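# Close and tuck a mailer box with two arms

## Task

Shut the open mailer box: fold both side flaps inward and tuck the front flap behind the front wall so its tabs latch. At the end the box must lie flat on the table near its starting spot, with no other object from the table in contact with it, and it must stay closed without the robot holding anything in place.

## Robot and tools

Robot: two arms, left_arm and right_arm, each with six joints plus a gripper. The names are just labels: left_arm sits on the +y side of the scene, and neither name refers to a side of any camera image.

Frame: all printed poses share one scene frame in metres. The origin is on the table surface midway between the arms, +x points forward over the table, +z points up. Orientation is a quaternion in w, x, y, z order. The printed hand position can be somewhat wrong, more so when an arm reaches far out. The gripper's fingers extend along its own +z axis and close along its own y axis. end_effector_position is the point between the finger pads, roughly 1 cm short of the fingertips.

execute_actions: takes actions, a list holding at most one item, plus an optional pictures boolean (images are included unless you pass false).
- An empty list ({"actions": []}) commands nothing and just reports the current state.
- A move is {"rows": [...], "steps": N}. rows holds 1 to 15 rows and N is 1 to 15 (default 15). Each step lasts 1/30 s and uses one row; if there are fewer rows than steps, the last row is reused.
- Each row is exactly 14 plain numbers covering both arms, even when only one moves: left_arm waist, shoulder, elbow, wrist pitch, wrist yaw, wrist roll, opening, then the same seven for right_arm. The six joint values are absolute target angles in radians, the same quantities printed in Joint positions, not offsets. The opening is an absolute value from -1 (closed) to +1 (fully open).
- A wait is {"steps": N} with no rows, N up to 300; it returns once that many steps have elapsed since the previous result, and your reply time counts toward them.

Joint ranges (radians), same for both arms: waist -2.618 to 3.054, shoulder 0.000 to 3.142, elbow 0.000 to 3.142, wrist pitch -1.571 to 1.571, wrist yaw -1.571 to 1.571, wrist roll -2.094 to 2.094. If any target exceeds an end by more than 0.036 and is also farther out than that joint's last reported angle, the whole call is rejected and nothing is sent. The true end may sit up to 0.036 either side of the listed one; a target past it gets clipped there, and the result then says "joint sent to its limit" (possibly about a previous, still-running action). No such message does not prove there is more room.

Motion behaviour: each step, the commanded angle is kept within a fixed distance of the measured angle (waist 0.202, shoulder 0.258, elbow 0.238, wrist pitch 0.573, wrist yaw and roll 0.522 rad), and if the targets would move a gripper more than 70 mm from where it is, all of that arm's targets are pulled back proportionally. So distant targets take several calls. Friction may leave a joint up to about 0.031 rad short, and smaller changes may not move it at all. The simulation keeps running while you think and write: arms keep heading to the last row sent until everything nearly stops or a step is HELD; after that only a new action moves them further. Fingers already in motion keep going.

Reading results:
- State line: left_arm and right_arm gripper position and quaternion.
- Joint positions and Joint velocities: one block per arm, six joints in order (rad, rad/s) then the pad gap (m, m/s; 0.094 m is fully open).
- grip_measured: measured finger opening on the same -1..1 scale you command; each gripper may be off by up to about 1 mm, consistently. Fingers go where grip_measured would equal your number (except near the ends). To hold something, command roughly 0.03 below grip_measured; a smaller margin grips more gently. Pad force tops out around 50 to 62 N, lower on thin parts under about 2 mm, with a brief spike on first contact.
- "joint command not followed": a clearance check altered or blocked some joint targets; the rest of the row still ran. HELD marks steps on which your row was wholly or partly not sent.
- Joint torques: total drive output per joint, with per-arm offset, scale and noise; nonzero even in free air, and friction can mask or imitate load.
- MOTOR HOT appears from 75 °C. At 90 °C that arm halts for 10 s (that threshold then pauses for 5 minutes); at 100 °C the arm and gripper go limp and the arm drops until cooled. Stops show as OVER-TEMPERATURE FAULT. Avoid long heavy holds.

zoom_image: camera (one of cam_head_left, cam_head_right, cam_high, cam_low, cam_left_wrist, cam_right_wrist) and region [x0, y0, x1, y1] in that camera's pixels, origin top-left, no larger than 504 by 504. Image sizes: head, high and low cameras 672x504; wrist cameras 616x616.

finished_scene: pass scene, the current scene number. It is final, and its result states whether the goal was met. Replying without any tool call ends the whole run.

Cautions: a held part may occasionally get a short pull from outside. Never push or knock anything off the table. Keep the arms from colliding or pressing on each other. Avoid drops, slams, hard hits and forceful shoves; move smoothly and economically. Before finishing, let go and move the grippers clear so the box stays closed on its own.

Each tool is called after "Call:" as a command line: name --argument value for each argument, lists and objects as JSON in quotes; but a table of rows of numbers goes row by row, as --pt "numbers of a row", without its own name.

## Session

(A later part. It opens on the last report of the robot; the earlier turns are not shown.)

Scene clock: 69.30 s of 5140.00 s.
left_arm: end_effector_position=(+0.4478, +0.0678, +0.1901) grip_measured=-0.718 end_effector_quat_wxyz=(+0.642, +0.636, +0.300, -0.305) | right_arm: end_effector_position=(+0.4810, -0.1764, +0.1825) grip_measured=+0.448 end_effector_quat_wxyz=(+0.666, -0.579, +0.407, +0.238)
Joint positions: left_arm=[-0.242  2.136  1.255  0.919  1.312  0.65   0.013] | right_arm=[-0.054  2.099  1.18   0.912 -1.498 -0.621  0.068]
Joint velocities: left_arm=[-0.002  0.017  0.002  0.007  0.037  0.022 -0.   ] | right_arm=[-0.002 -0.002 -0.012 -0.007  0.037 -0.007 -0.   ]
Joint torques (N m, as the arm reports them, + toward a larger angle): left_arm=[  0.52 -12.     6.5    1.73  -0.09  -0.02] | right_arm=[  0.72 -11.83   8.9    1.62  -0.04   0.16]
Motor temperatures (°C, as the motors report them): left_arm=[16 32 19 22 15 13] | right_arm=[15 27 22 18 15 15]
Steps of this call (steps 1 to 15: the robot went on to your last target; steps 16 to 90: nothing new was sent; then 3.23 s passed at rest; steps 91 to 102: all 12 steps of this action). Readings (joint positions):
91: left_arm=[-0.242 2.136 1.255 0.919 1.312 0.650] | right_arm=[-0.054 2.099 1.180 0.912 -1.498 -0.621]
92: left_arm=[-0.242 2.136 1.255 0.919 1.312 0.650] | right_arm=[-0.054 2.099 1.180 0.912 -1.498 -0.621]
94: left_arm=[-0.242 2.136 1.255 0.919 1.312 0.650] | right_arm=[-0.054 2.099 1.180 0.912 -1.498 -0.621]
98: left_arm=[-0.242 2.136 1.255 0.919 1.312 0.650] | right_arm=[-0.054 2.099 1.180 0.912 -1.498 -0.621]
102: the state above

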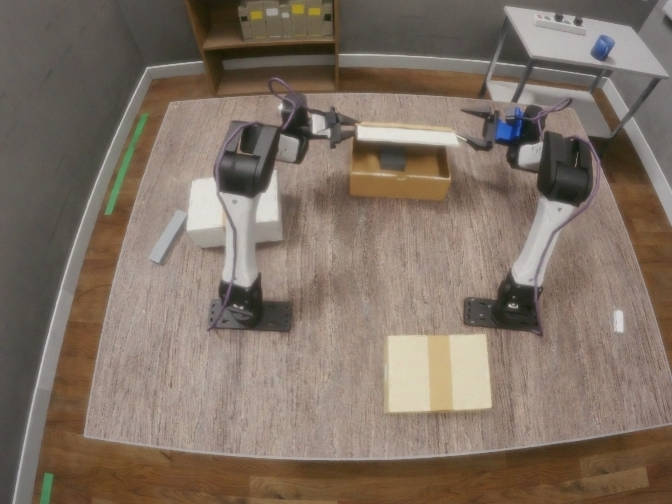

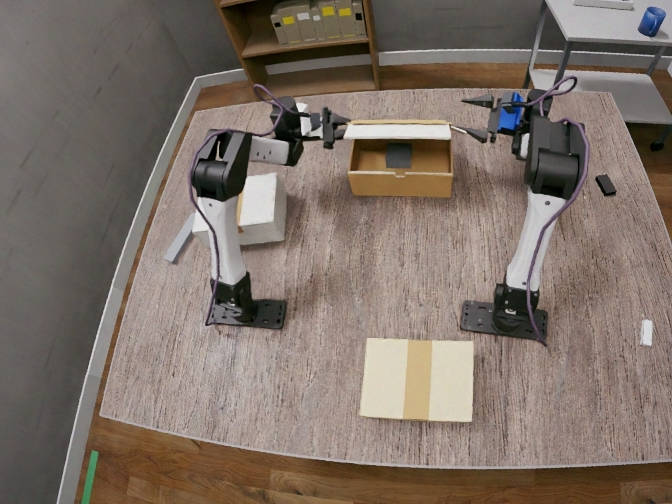

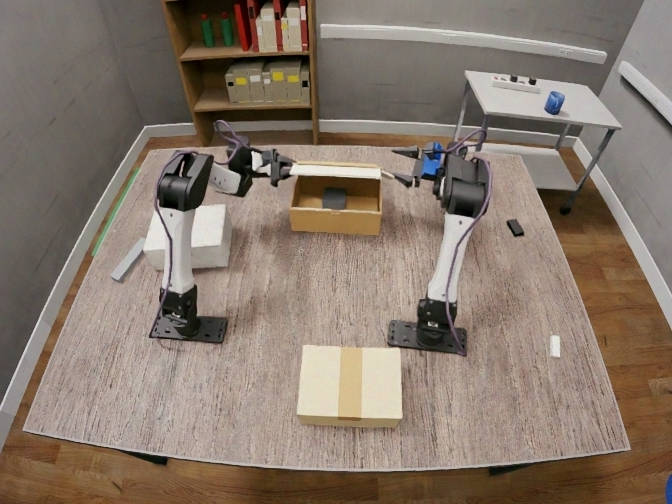

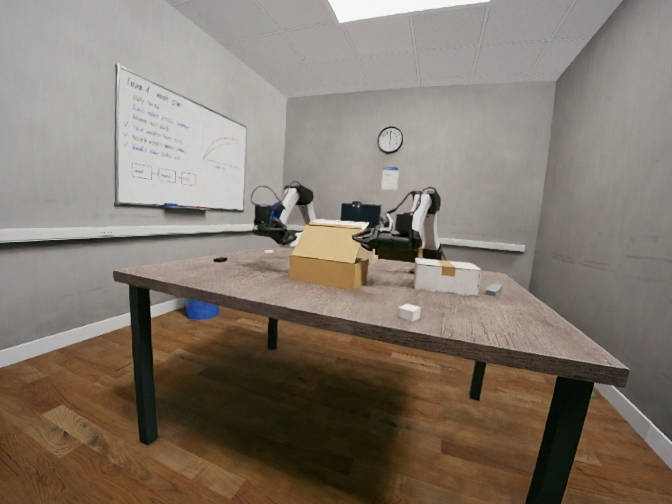

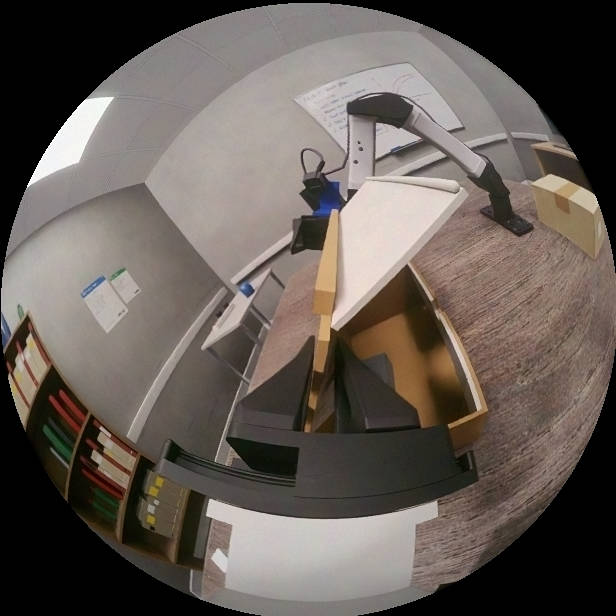

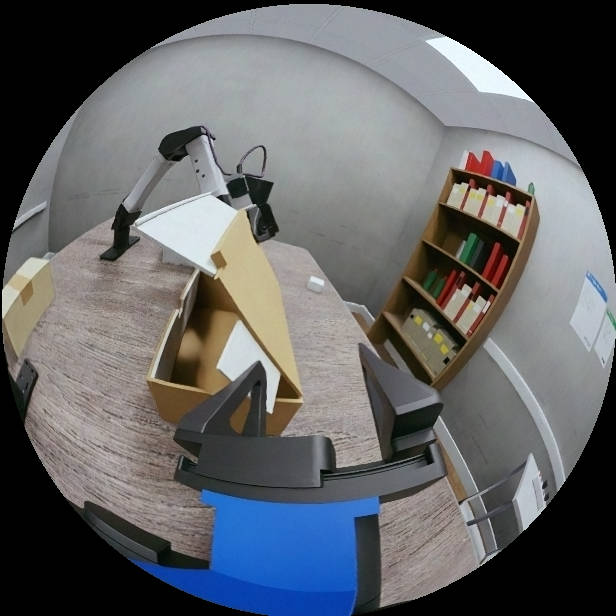

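Call:
execute_actions --actions '[{"rows":[[-0.24,2.13,1.24,0.91,1.3,0.72,-0.75,-0.055,2.095,1.19,0.92,-1.5,-0.62,0.45],[-0.24,2.13,1.24,0.91,1.3,0.72,-0.78,-0.055,2.095,1.19,0.92,-1.5,-0.62,0.45],[-0.24,2.13,1.24,0.91,1.3,0.72,-0.81,-0.055,2.095,1.19,0.92,-1.5,-0.62,0.45],[-0.24,2.13,1.24,0.91,1.3,0.72,-0.81,-0.055,2.095,1.19,0.92,-1.5,-0.62,0.45],[-0.24,2.13,1.24,0.91,1.3,0.72,-0.81,-0.055,2.07,1.14,0.94,-1.5,-0.66,0.45],[-0.24,2.13,1.24,0.91,1.3,0.72,-0.81,-0.055,2.06,1.12,0.95,-1.5,-0.66,0.45],[-0.24,2.13,1.24,0.91,1.3,0.72,-0.81,-0.055,2.05,1.1,0.96,-1.5,-0.66,0.45],[-0.24,2.13,1.24,0.91,1.3,0.72,-0.81,-0.055,2.04,1.08,0.97,-1.5,-0.66,0.45],[-0.24,2.13,1.24,0.91,1.3,0.72,-0.81,-0.055,2.03,1.06,0.98,-1.5,-0.66,0.45],[-0.24,2.13,1.24,0.91,1.3,0.72,-0.81,-0.055,2.025,1.04,0.99,-1.5,-0.66,0.45]],"steps":15}]'

Scene clock: 71.00 s of 5140.00 s.
left_arm: end_effector_position=(+0.4478, +0.0678, +0.1901) grip_measured=-0.808 end_effector_quat_wxyz=(+0.651, +0.646, +0.280, -0.284) | right_arm: end_effector_position=(+0.4583, -0.1719, +0.1791) grip_measured=+0.448 end_effector_quat_wxyz=(+0.670, -0.584, +0.400, +0.227)
Joint positions: left_arm=[-0.242  2.136  1.255  0.919  1.312  0.714  0.009] | right_arm=[-0.054  2.038  1.06   0.973 -1.494 -0.649  0.068]
Joint velocities: left_arm=[ 0.012 -0.002 -0.007 -0.037  0.007  0.007 -0.   ] | right_arm=[ 0.002 -0.012 -0.017  0.022  0.022 -0.037  0.   ]
Joint torques (N m, as the arm reports them, + toward a larger angle): left_arm=[  0.52 -11.98   6.46   1.73  -0.05   0.02] | right_arm=[  0.19 -11.76   5.78   1.58  -0.11   0.03]
Motor temperatures (°C, as the motors report them): left_arm=[16 32 19 22 15 13] | right_arm=[15 27 22 18 15 15]
Steps of this call (steps 1 to 15: the robot went on to your last target; steps 16 to 36: nothing new was sent; steps 37 to 51: all 15 steps of this action). Readings (joint positions):
37: left_arm=[-0.242 2.136 1.255 0.919 1.312 0.661] | right_arm=[-0.054 2.099 1.180 0.912 -1.498 -0.621]
38: left_arm=[-0.242 2.136 1.255 0.919 1.312 0.673] | right_arm=[-0.054 2.099 1.180 0.912 -1.498 -0.621]
40: left_arm=[-0.242 2.136 1.255 0.919 1.312 0.689] | right_arm=[-0.054 2.099 1.180 0.912 -1.498 -0.621]
44: left_arm=[-0.242 2.136 1.255 0.919 1.312 0.706] | right_arm=[-0.054 2.074 1.129 0.931 -1.495 -0.639]
51: the state above

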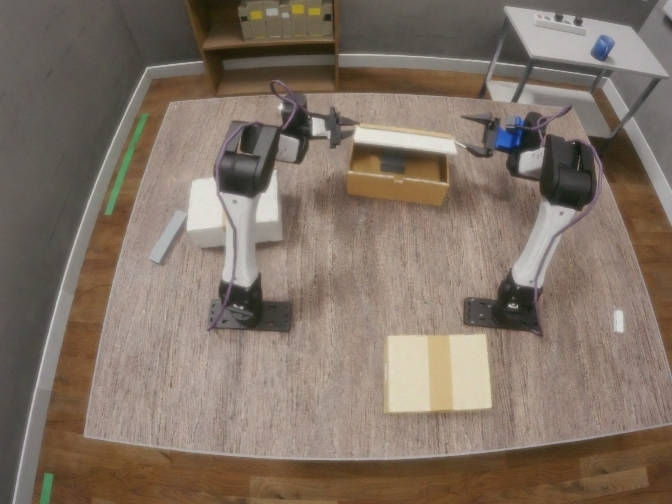

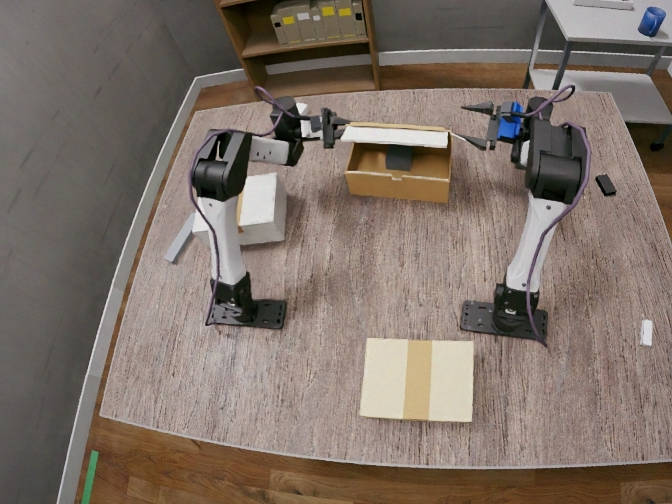

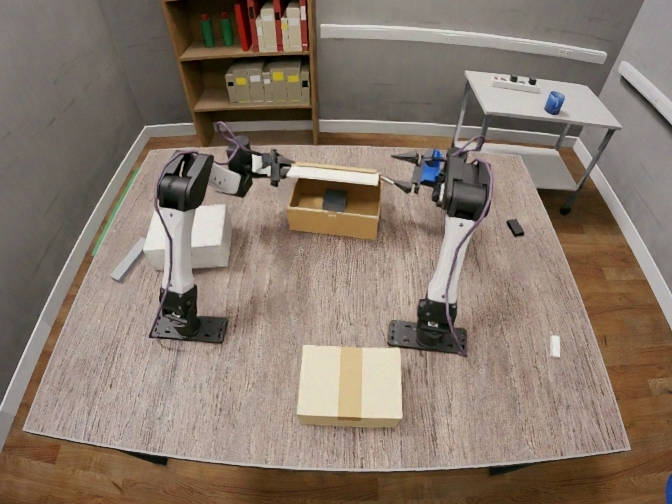

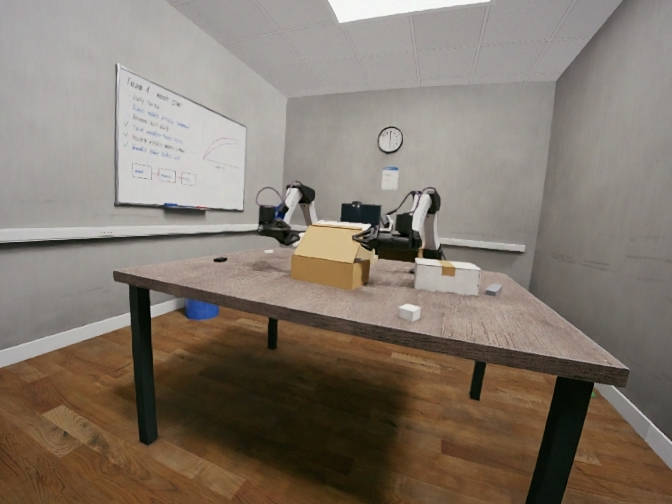

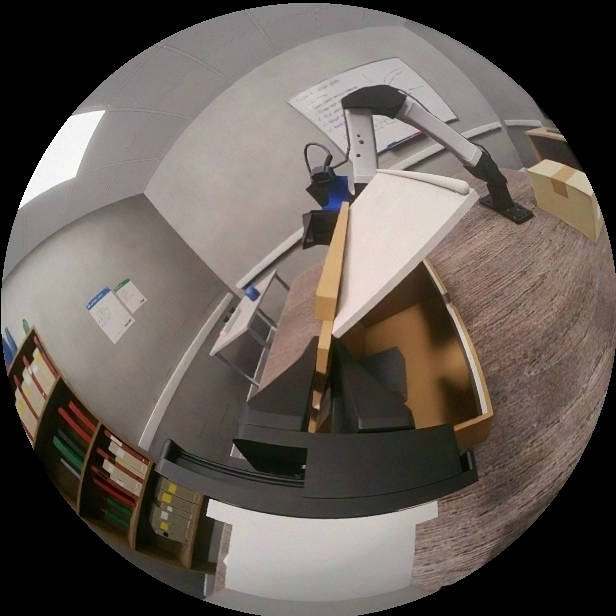

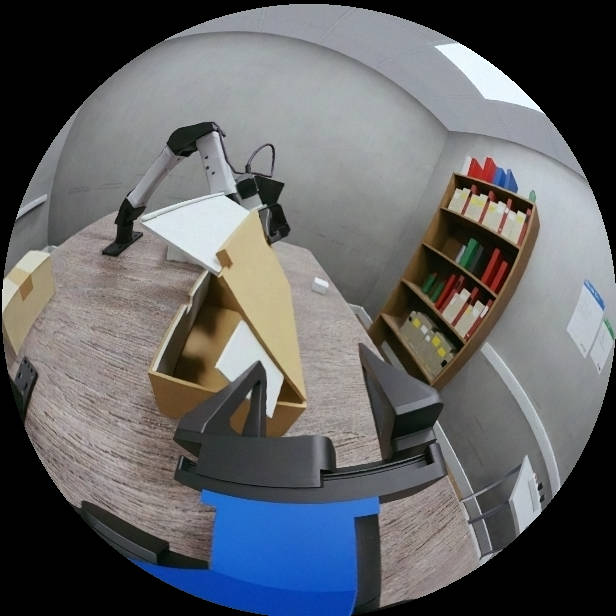

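Still not gripping. Tighten further; it should square the box and fold the flap.

Call:
execute_actions --actions '[{"rows":[[-0.24,2.13,1.24,0.91,1.3,0.72,-0.83,-0.05,2.025,1.04,0.99,-1.5,-0.66,0.45],[-0.24,2.13,1.24,0.91,1.3,0.72,-0.84,-0.05,2.025,1.04,0.99,-1.5,-0.66,0.45],[-0.24,2.13,1.24,0.91,1.3,0.72,-0.85,-0.05,2.025,1.04,0.99,-1.5,-0.66,0.45],[-0.24,2.13,1.24,0.91,1.3,0.72,-0.86,-0.05,2.025,1.04,0.99,-1.5,-0.66,0.45],[-0.24,2.13,1.24,0.91,1.3,0.72,-0.87,-0.05,2.025,1.04,0.99,-1.5,-0.66,0.45],[-0.24,2.13,1.24,0.91,1.3,0.72,-0.885,-0.05,2.025,1.04,0.99,-1.5,-0.66,0.45]],"steps":15}]'

Scene clock: 72.30 s of 5140.00 s.
left_arm: end_effector_position=(+0.4465, +0.0678, +0.1900) grip_measured=-0.877 end_effector_quat_wxyz=(+0.652, +0.648, +0.274, -0.283) | right_arm: end_effector_position=(+0.4586, -0.1720, +0.1796) grip_measured=+0.448 end_effector_quat_wxyz=(+0.672, -0.585, +0.397, +0.221)
Joint positions: left_arm=[-0.242  2.136  1.255  0.919  1.319  0.725  0.006] | right_arm=[-0.054  2.038  1.058  0.985 -1.49  -0.652  0.068]
Joint velocities: left_arm=[ 0.007 -0.017 -0.017 -0.037 -0.022 -0.022 -0.001] | right_arm=[ 0.007 -0.002  0.012  0.022  0.022 -0.007 -0.   ]
Joint torques (N m, as the arm reports them, + toward a larger angle): left_arm=[  0.53 -11.99   6.48   1.71  -0.16  -0.08] | right_arm=[  0.5  -11.81   5.84   1.56  -0.11   0.06]
Motor temperatures (°C, as the motors report them): left_arm=[16 32 19 22 15 13] | right_arm=[15 28 22 18 15 15]
Steps of this call (steps 1 to 15: the robot went on to your last target; steps 16 to 24: nothing new was sent; steps 25 to 39: all 15 steps of this action). Readings (joint positions):
25: left_arm=[-0.242 2.136 1.255 0.919 1.312 0.716] | right_arm=[-0.054 2.038 1.058 0.981 -1.494 -0.652]
26: left_arm=[-0.242 2.136 1.255 0.919 1.312 0.716] | right_arm=[-0.054 2.038 1.058 0.981 -1.494 -0.652]
28: left_arm=[-0.242 2.136 1.255 0.919 1.312 0.717] | right_arm=[-0.054 2.038 1.058 0.981 -1.494 -0.652]
32: left_arm=[-0.242 2.136 1.255 0.919 1.319 0.723] | right_arm=[-0.054 2.038 1.058 0.983 -1.490 -0.652]
39: the state above

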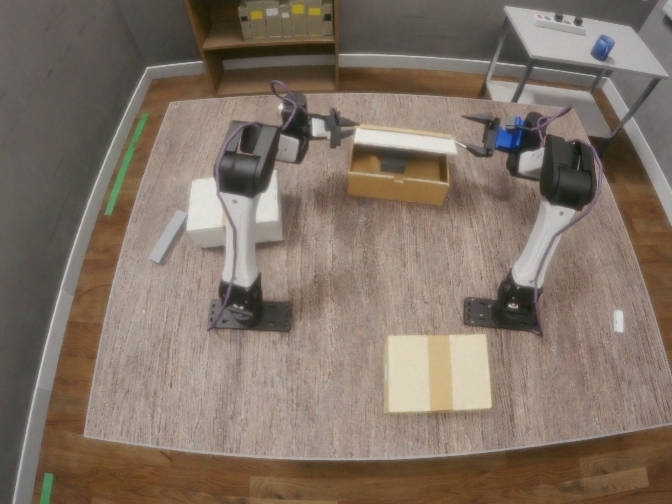

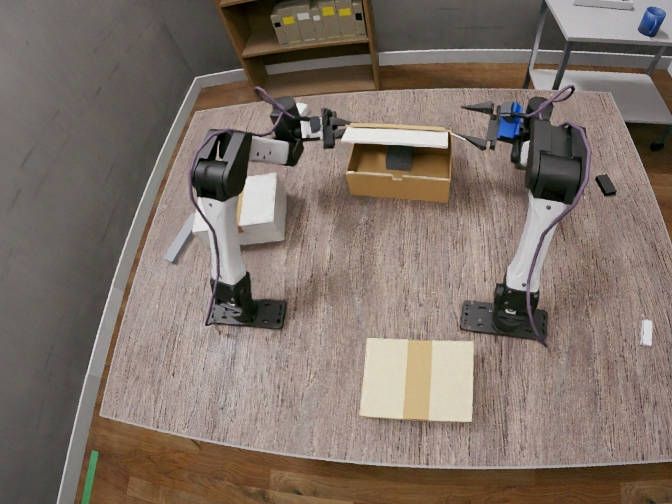

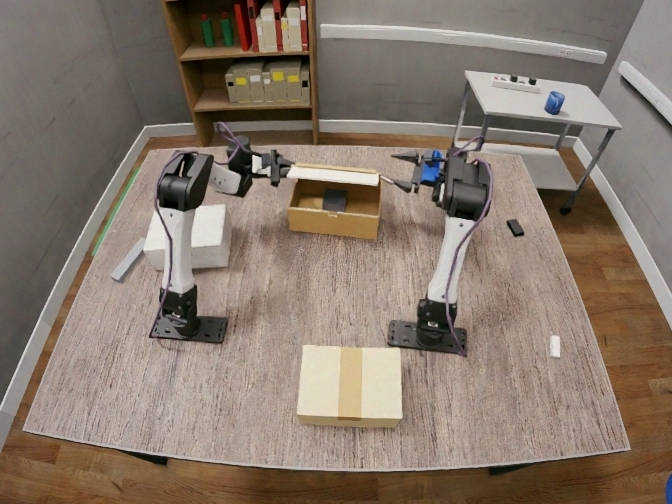

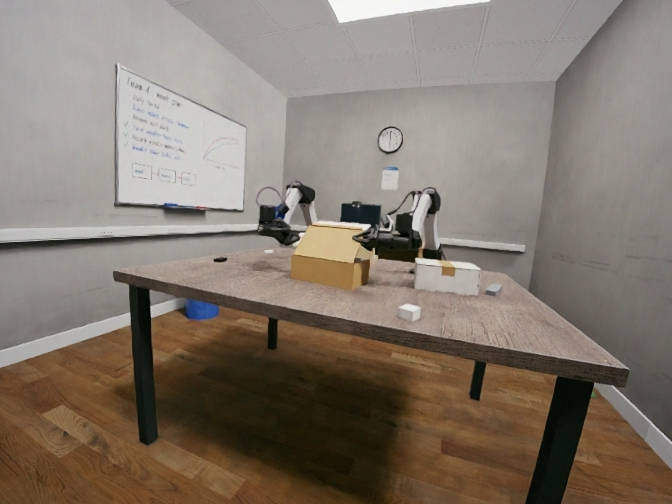

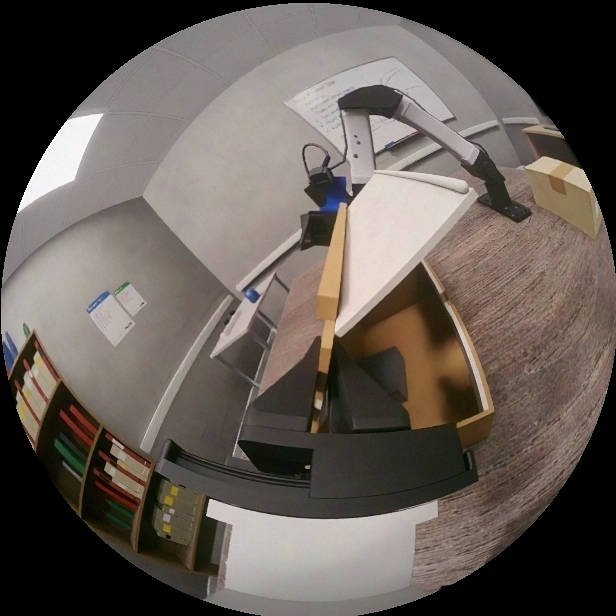

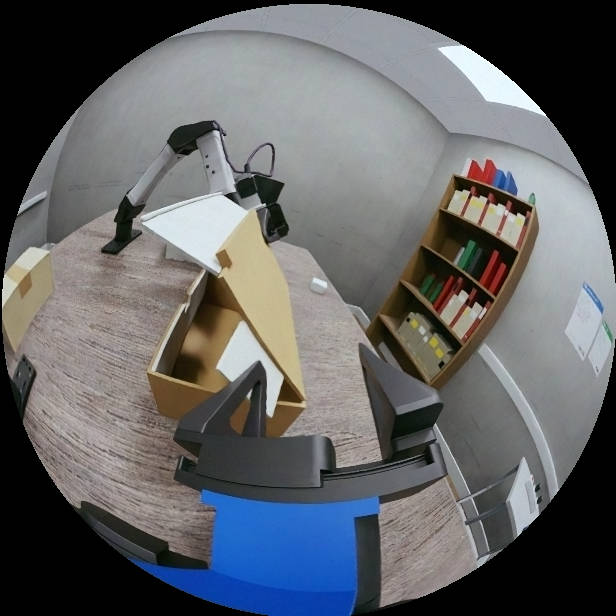

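Call:
execute_actions --actions '[{"rows":[[-0.24,2.13,1.24,0.91,1.26,0.72,-0.915,-0.05,2.025,1.04,0.99,-1.5,-0.66,0.45],[-0.24,2.13,1.24,0.91,1.26,0.72,-0.915,-0.05,2.025,1.04,0.99,-1.5,-0.66,0.45],[-0.24,2.13,1.24,0.91,1.26,0.72,-0.915,-0.05,2.025,1.04,0.99,-1.5,-0.66,0.52],[-0.24,2.13,1.24,0.91,1.26,0.72,-0.915,-0.04,2.025,1.04,0.99,-1.5,-0.66,0.59],[-0.24,2.13,1.24,0.91,1.26,0.72,-0.915,-0.03,2.025,1.04,0.99,-1.5,-0.66,0.66],[-0.24,2.13,1.24,0.91,1.26,0.72,-0.915,-0.02,2.025,1.04,0.99,-1.5,-0.66,0.73],[-0.24,2.13,1.24,0.91,1.26,0.72,-0.915,-0.01,2.025,1.04,0.99,-1.5,-0.66,0.8],[-0.24,2.13,1.24,0.91,1.26,0.72,-0.915,0,2.025,1.04,0.99,-1.5,-0.66,0.85]],"steps":15}]'

Scene clock: 73.73 s of 5140.00 s.
left_arm: end_effector_position=(+0.4457, +0.0693, +0.1897) grip_measured=-0.902 end_effector_quat_wxyz=(+0.651, +0.650, +0.270, -0.283) | right_arm: end_effector_position=(+0.4601, -0.1637, +0.1838) grip_measured=+0.848 end_effector_quat_wxyz=(+0.675, -0.588, +0.390, +0.213)
Joint positions: left_arm=[-0.238  2.136  1.255  0.917  1.33   0.733  0.005] | right_arm=[-0.032  2.031  1.058  0.998 -1.466 -0.654  0.087]
Joint velocities: left_arm=[-0.017  0.002  0.007  0.022  0.081 -0.022  0.002] | right_arm=[ 0.007  0.007 -0.012 -0.037 -0.007  0.037 -0.   ]
Joint torques (N m, as the arm reports them, + toward a larger angle): left_arm=[  0.21 -11.98   6.47   1.72  -0.63  -0.14] | right_arm=[  2.38 -11.05   5.91   1.46  -0.3    0.08]
Motor temperatures (°C, as the motors report them): left_arm=[16 33 19 22 15 13] | right_arm=[15 28 22 18 15 15]
Steps of this call (steps 1 to 15: the robot went on to your last target; steps 16 to 28: nothing new was sent; steps 29 to 43: all 15 steps of this action). Readings (joint positions):
29: left_arm=[-0.242 2.136 1.255 0.919 1.320 0.725] | right_arm=[-0.054 2.038 1.058 0.985 -1.489 -0.652]
30: left_arm=[-0.242 2.136 1.255 0.919 1.320 0.727] | right_arm=[-0.054 2.038 1.058 0.987 -1.485 -0.652]
32: left_arm=[-0.242 2.136 1.255 0.918 1.322 0.730] | right_arm=[-0.054 2.035 1.058 0.991 -1.479 -0.652]
36: left_arm=[-0.241 2.136 1.255 0.917 1.326 0.733] | right_arm=[-0.049 2.031 1.058 0.998 -1.469 -0.652]
43: the state above

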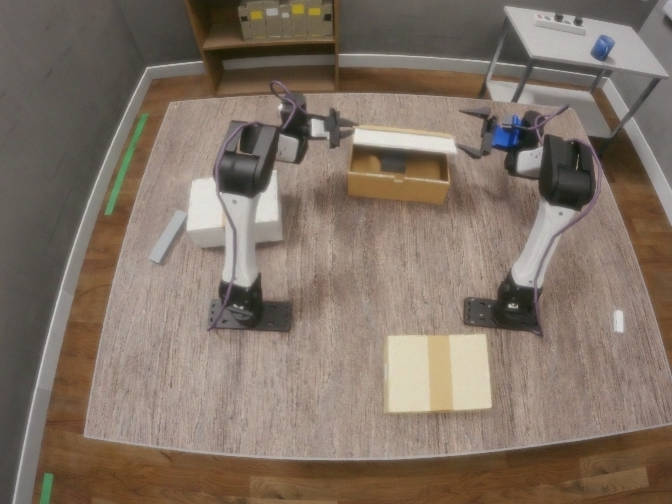

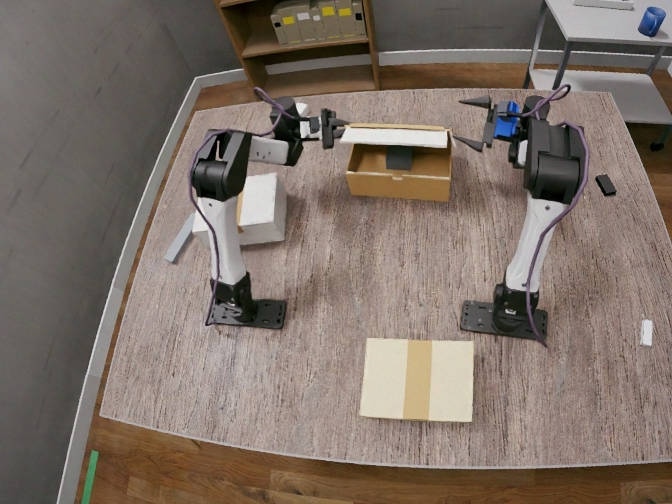

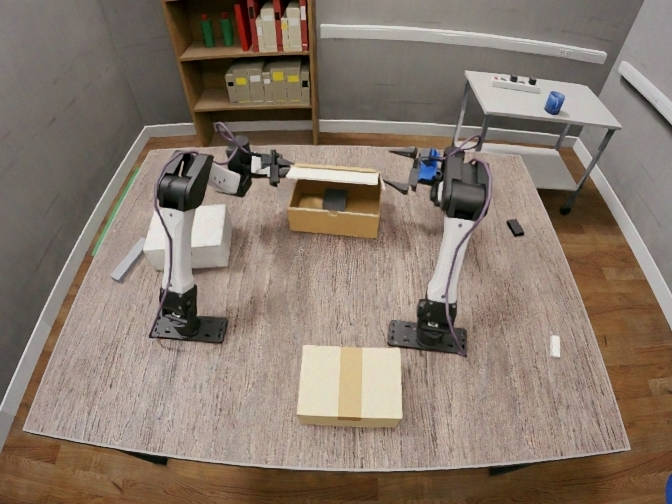

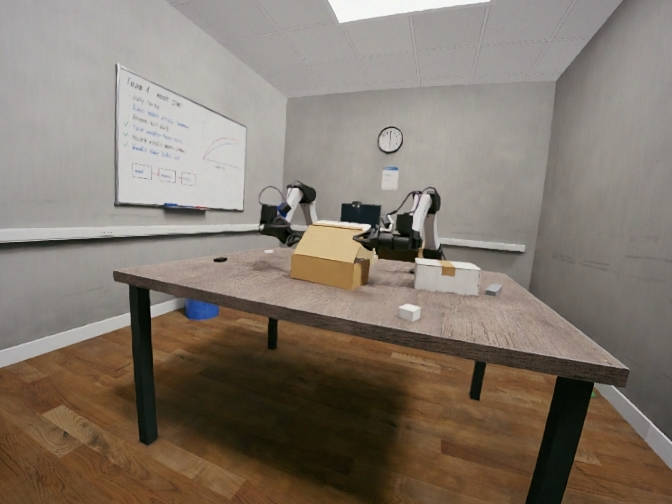

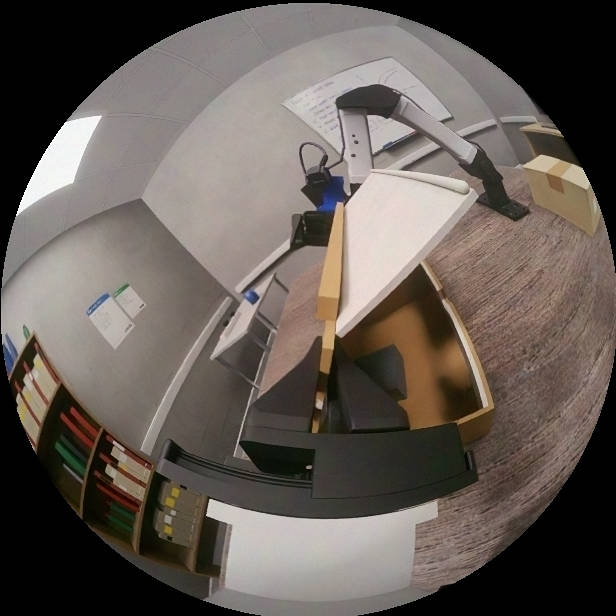

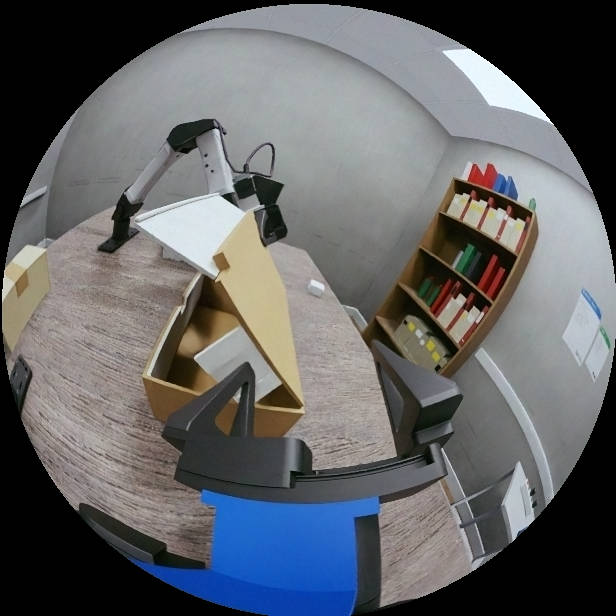

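Call:
execute_actions --actions '[{"rows":[[-0.24,2.13,1.24,0.91,1.27,0.72,-0.935,0.01,2.025,1.04,0.99,-1.54,-0.7,0.85],[-0.24,2.13,1.24,0.91,1.27,0.72,-0.935,0.02,2.025,1.04,0.99,-1.54,-0.7,0.85],[-0.24,2.13,1.24,0.91,1.27,0.72,-0.935,0.03,2.025,1.04,0.99,-1.54,-0.7,0.85],[-0.24,2.13,1.24,0.91,1.27,0.72,-0.935,0.04,2.025,1.04,0.99,-1.54,-0.7,0.85],[-0.24,2.13,1.24,0.91,1.27,0.72,-0.935,0.05,2.025,1.04,0.99,-1.54,-0.7,0.85],[-0.24,2.13,1.24,0.91,1.27,0.72,-0.935,0.06,2.025,1.04,0.99,-1.54,-0.7,0.85]],"steps":15}]'

Scene clock: 74.80 s of 5140.00 s.
left_arm: end_effector_position=(+0.4459, +0.0693, +0.1897) grip_measured=-0.922 end_effector_quat_wxyz=(+0.652, +0.650, +0.270, -0.282) | right_arm: end_effector_position=(+0.4632, -0.1678, +0.1840) grip_measured=+0.848 end_effector_quat_wxyz=(+0.678, -0.584, +0.396, +0.205)
Joint positions: left_arm=[-0.238  2.136  1.255  0.917  1.329  0.734  0.004] | right_arm=[-0.04   2.031  1.058  0.999 -1.452 -0.654  0.087]
Joint velocities: left_arm=[ 0.017 -0.002  0.007 -0.051  0.022  0.007  0.   ] | right_arm=[ 0.002  0.007 -0.007 -0.022  0.022 -0.022 -0.001]
Joint torques (N m, as the arm reports them, + toward a larger angle): left_arm=[  0.26 -11.98   6.47   1.72  -0.53  -0.16] | right_arm=[  0.81 -10.67   7.74   1.54  -0.14   0.15]
Motor temperatures (°C, as the motors report them): left_arm=[16 33 19 22 15 13] | right_arm=[15 28 22 18 15 15]
A step of this action was HELD (marked below), so the robot has no last target. An arm can still carry out its HELD step.
Steps of this call (steps 1 to 15: the robot went on to your last target; steps 16 to 17: nothing new was sent; steps 18 to 32: all 15 steps of this action). Readings (joint positions):
18: left_arm=[-0.238 2.136 1.255 0.917 1.332 0.733] | right_arm=[-0.033 2.031 1.058 0.998 -1.462 -0.654] HELD
19: left_arm=[-0.238 2.136 1.255 0.917 1.333 0.734] | right_arm=[-0.036 2.031 1.058 0.999 -1.456 -0.654] HELD
20: left_arm=[-0.238 2.136 1.255 0.917 1.332 0.734] | right_arm=[-0.038 2.031 1.058 0.999 -1.454 -0.654] HELD
21: left_arm=[-0.238 2.136 1.255 0.917 1.330 0.734] | right_arm=[-0.040 2.031 1.058 0.999 -1.453 -0.654] HELD
22: left_arm=[-0.238 2.136 1.255 0.917 1.329 0.734] | right_arm=[-0.040 2.031 1.058 0.999 -1.452 -0.654] HELD
23: left_arm=[-0.238 2.136 1.255 0.917 1.329 0.734] | right_arm=[-0.040 2.031 1.058 0.999 -1.452 -0.654] HELD
24: left_arm=[-0.238 2.136 1.255 0.917 1.329 0.734] | right_arm=[-0.040 2.031 1.058 0.999 -1.452 -0.654] HELD
25: left_arm=[-0.238 2.136 1.255 0.917 1.329 0.734] | right_arm=[-0.040 2.031 1.058 0.999 -1.452 -0.654] HELD
26: left_arm=[-0.238 2.136 1.255 0.917 1.329 0.734] | right_arm=[-0.040 2.031 1.058 0.999 -1.452 -0.654] HELD
27: left_arm=[-0.238 2.136 1.255 0.917 1.329 0.734] | right_arm=[-0.040 2.031 1.058 0.999 -1.452 -0.654] HELD
28: left_arm=[-0.238 2.136 1.255 0.917 1.329 0.734] | right_arm=[-0.040 2.031 1.058 0.999 -1.452 -0.654] HELD
29: left_arm=[-0.238 2.136 1.255 0.917 1.329 0.734] | right_arm=[-0.040 2.031 1.058 0.999 -1.452 -0.654] HELD
30: left_arm=[-0.238 2.136 1.255 0.917 1.329 0.734] | right_arm=[-0.040 2.031 1.058 0.999 -1.452 -0.654] HELD
31: left_arm=[-0.238 2.136 1.255 0.917 1.329 0.734] | right_arm=[-0.040 2.031 1.058 0.999 -1.452 -0.654] HELD
32: the state above HELD
joint command not followed: on one or more control steps a check withheld the commanded joint targets of the right arm, and it was not sent them on those steps. On the call's last step the targets were still withheld.
cause: the commanded joint targets would bring two parts of the arm too close to each other (its wrist (the part past joint 4) and its wrist camera, with joints 5 (wrist yaw) and 6 (wrist roll) between them); next, command targets that bring no two parts of the arm closer together.

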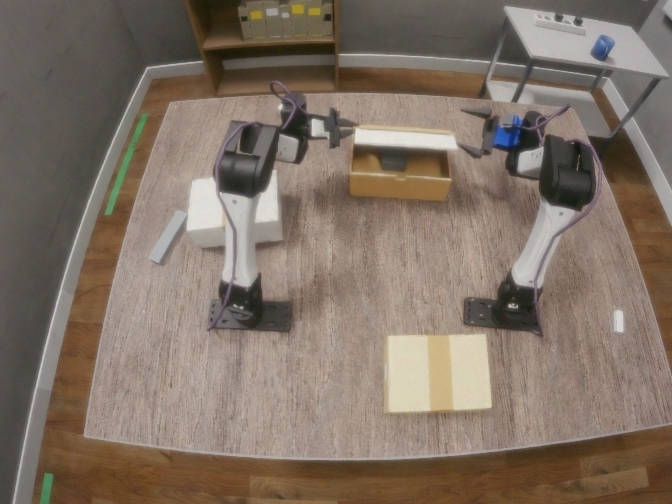

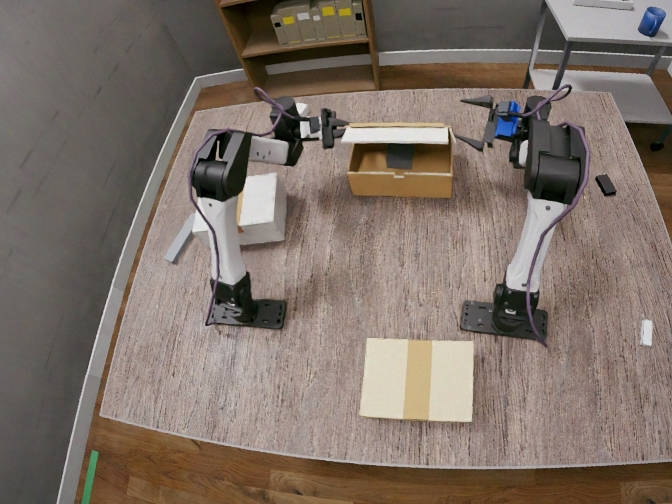

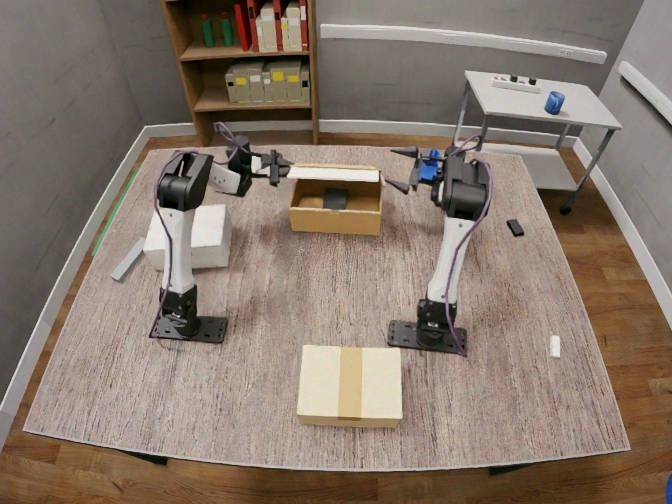

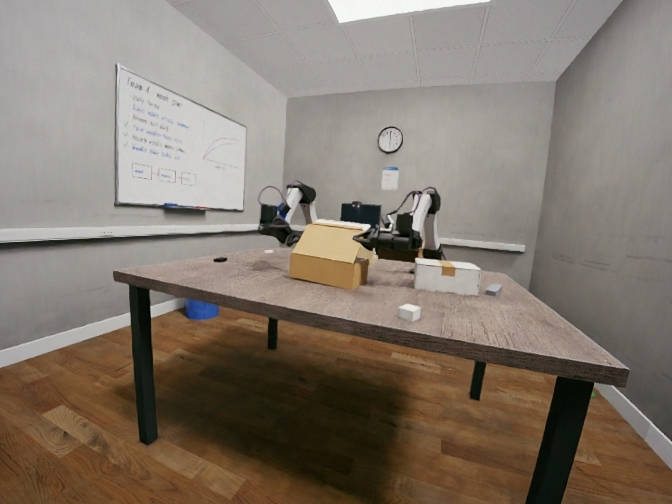

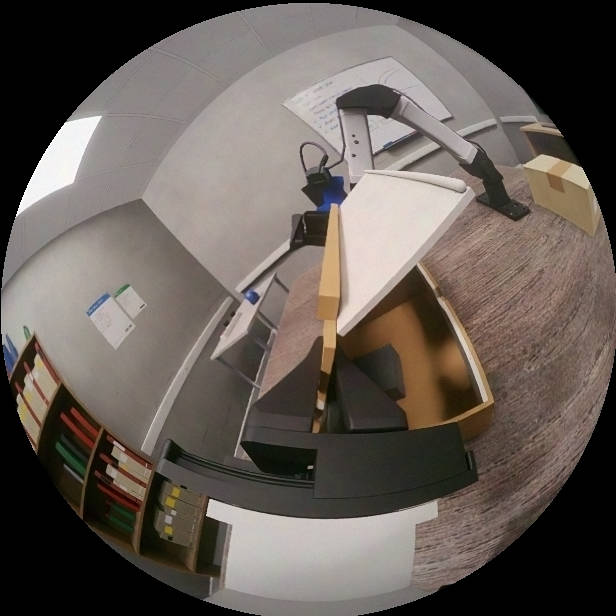

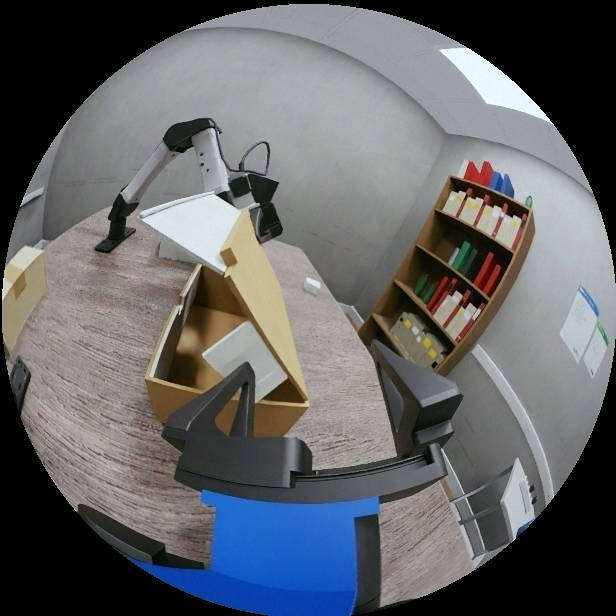

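Call:
execute_actions --actions '[{"rows":[[-0.24,2.13,1.24,0.91,1.29,0.72,-0.945,-0.02,2.025,1.05,0.99,-1.48,-0.65,0.85],[-0.24,2.13,1.24,0.91,1.29,0.72,-0.945,-0.01,2.025,1.05,0.99,-1.48,-0.65,0.85],[-0.24,2.13,1.24,0.91,1.29,0.72,-0.945,0,2.025,1.05,0.99,-1.48,-0.65,0.85],[-0.24,2.13,1.24,0.91,1.29,0.72,-0.945,0.01,2.025,1.05,0.99,-1.48,-0.65,0.85],[-0.24,2.13,1.24,0.91,1.29,0.72,-0.945,0.02,2.025,1.05,0.99,-1.48,-0.65,0.85],[-0.24,2.13,1.24,0.91,1.29,0.72,-0.945,0.03,2.025,1.05,0.99,-1.48,-0.65,0.8],[-0.24,2.13,1.24,0.91,1.29,0.72,-0.945,0.04,2.025,1.05,0.99,-1.48,-0.65,0.75],[-0.24,2.13,1.24,0.91,1.29,0.72,-0.945,0.05,2.025,1.05,0.99,-1.48,-0.65,0.7]],"steps":15}]'

Scene clock: 76.30 s of 5140.00 s.
left_arm: end_effector_position=(+0.4473, +0.0704, +0.1900) grip_measured=-0.930 end_effector_quat_wxyz=(+0.653, +0.649, +0.272, -0.280) | right_arm: end_effector_position=(+0.4527, -0.1337, +0.1838) grip_measured=+0.702 end_effector_quat_wxyz=(+0.668, -0.601, +0.370, +0.236)
Joint positions: left_arm=[-0.235  2.136  1.255  0.92   1.325  0.731  0.003] | right_arm=[ 0.037  2.031  1.058  0.998 -1.465 -0.654  0.08 ]
Joint velocities: left_arm=[ 0.007 -0.007  0.002  0.022  0.051 -0.037  0.   ] | right_arm=[-0.007  0.007 -0.007 -0.022 -0.095  0.037 -0.001]
Joint torques (N m, as the arm reports them, + toward a larger angle): left_arm=[ -0.16 -11.98   6.53   1.72  -0.26  -0.13] | right_arm=[  1.02 -11.16   6.84   1.48  -0.04   0.15]
Motor temperatures (°C, as the motors report them): left_arm=[16 33 19 22 15 13] | right_arm=[15 28 22 18 15 15]
Steps of this call (steps 1 to 30: nothing new was sent; steps 31 to 45: all 15 steps of this action). Readings (joint positions):
31: left_arm=[-0.238 2.136 1.255 0.917 1.329 0.734] | right_arm=[-0.040 2.031 1.058 0.999 -1.452 -0.654]
32: left_arm=[-0.238 2.136 1.255 0.917 1.329 0.734] | right_arm=[-0.039 2.031 1.058 0.999 -1.452 -0.654]
34: left_arm=[-0.238 2.136 1.255 0.917 1.330 0.734] | right_arm=[-0.034 2.031 1.058 0.999 -1.452 -0.654]
38: left_arm=[-0.236 2.136 1.255 0.918 1.331 0.734] | right_arm=[-0.002 2.031 1.058 0.999 -1.453 -0.654]
45: the state above

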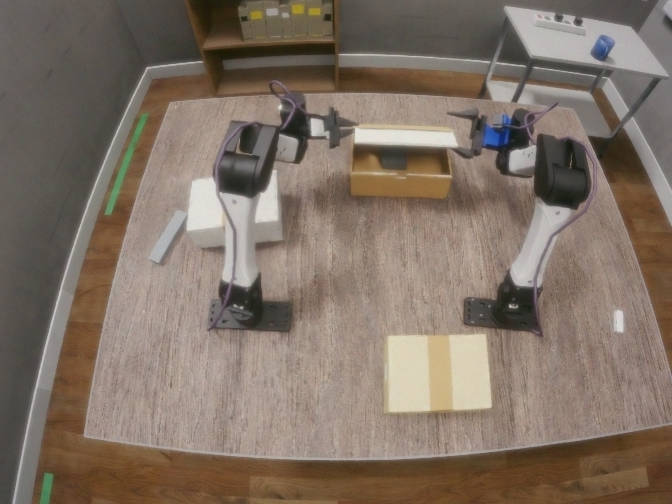

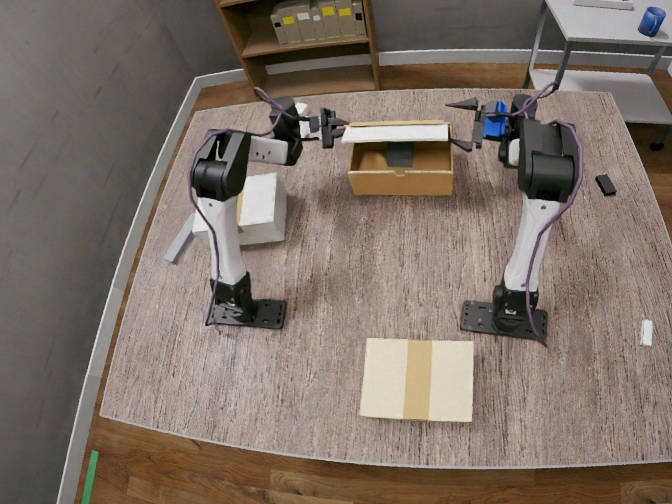

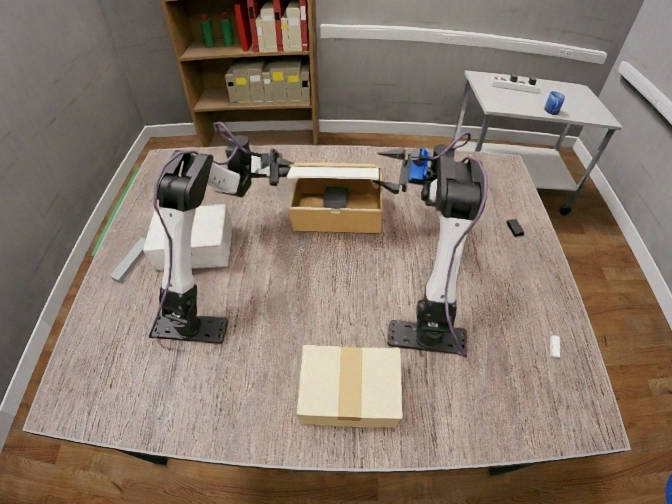

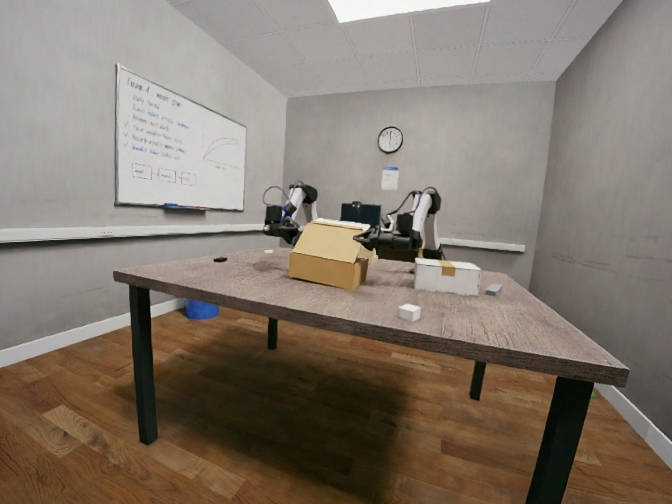

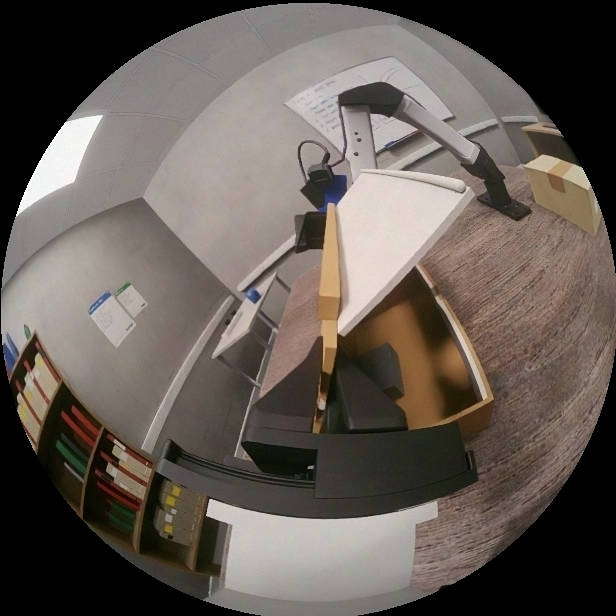

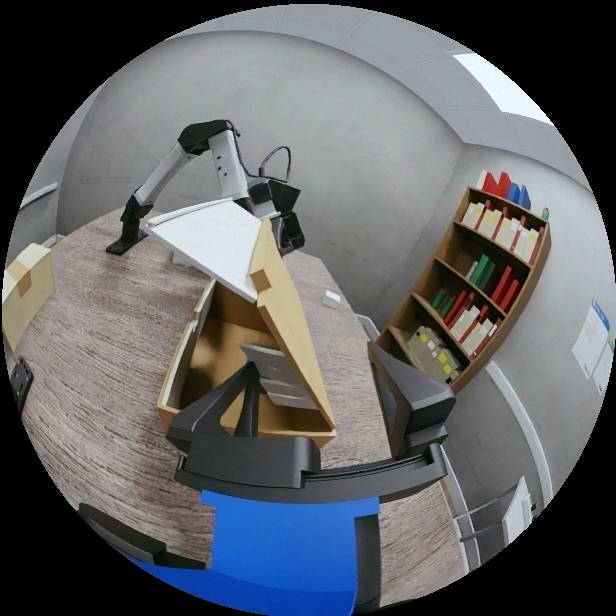

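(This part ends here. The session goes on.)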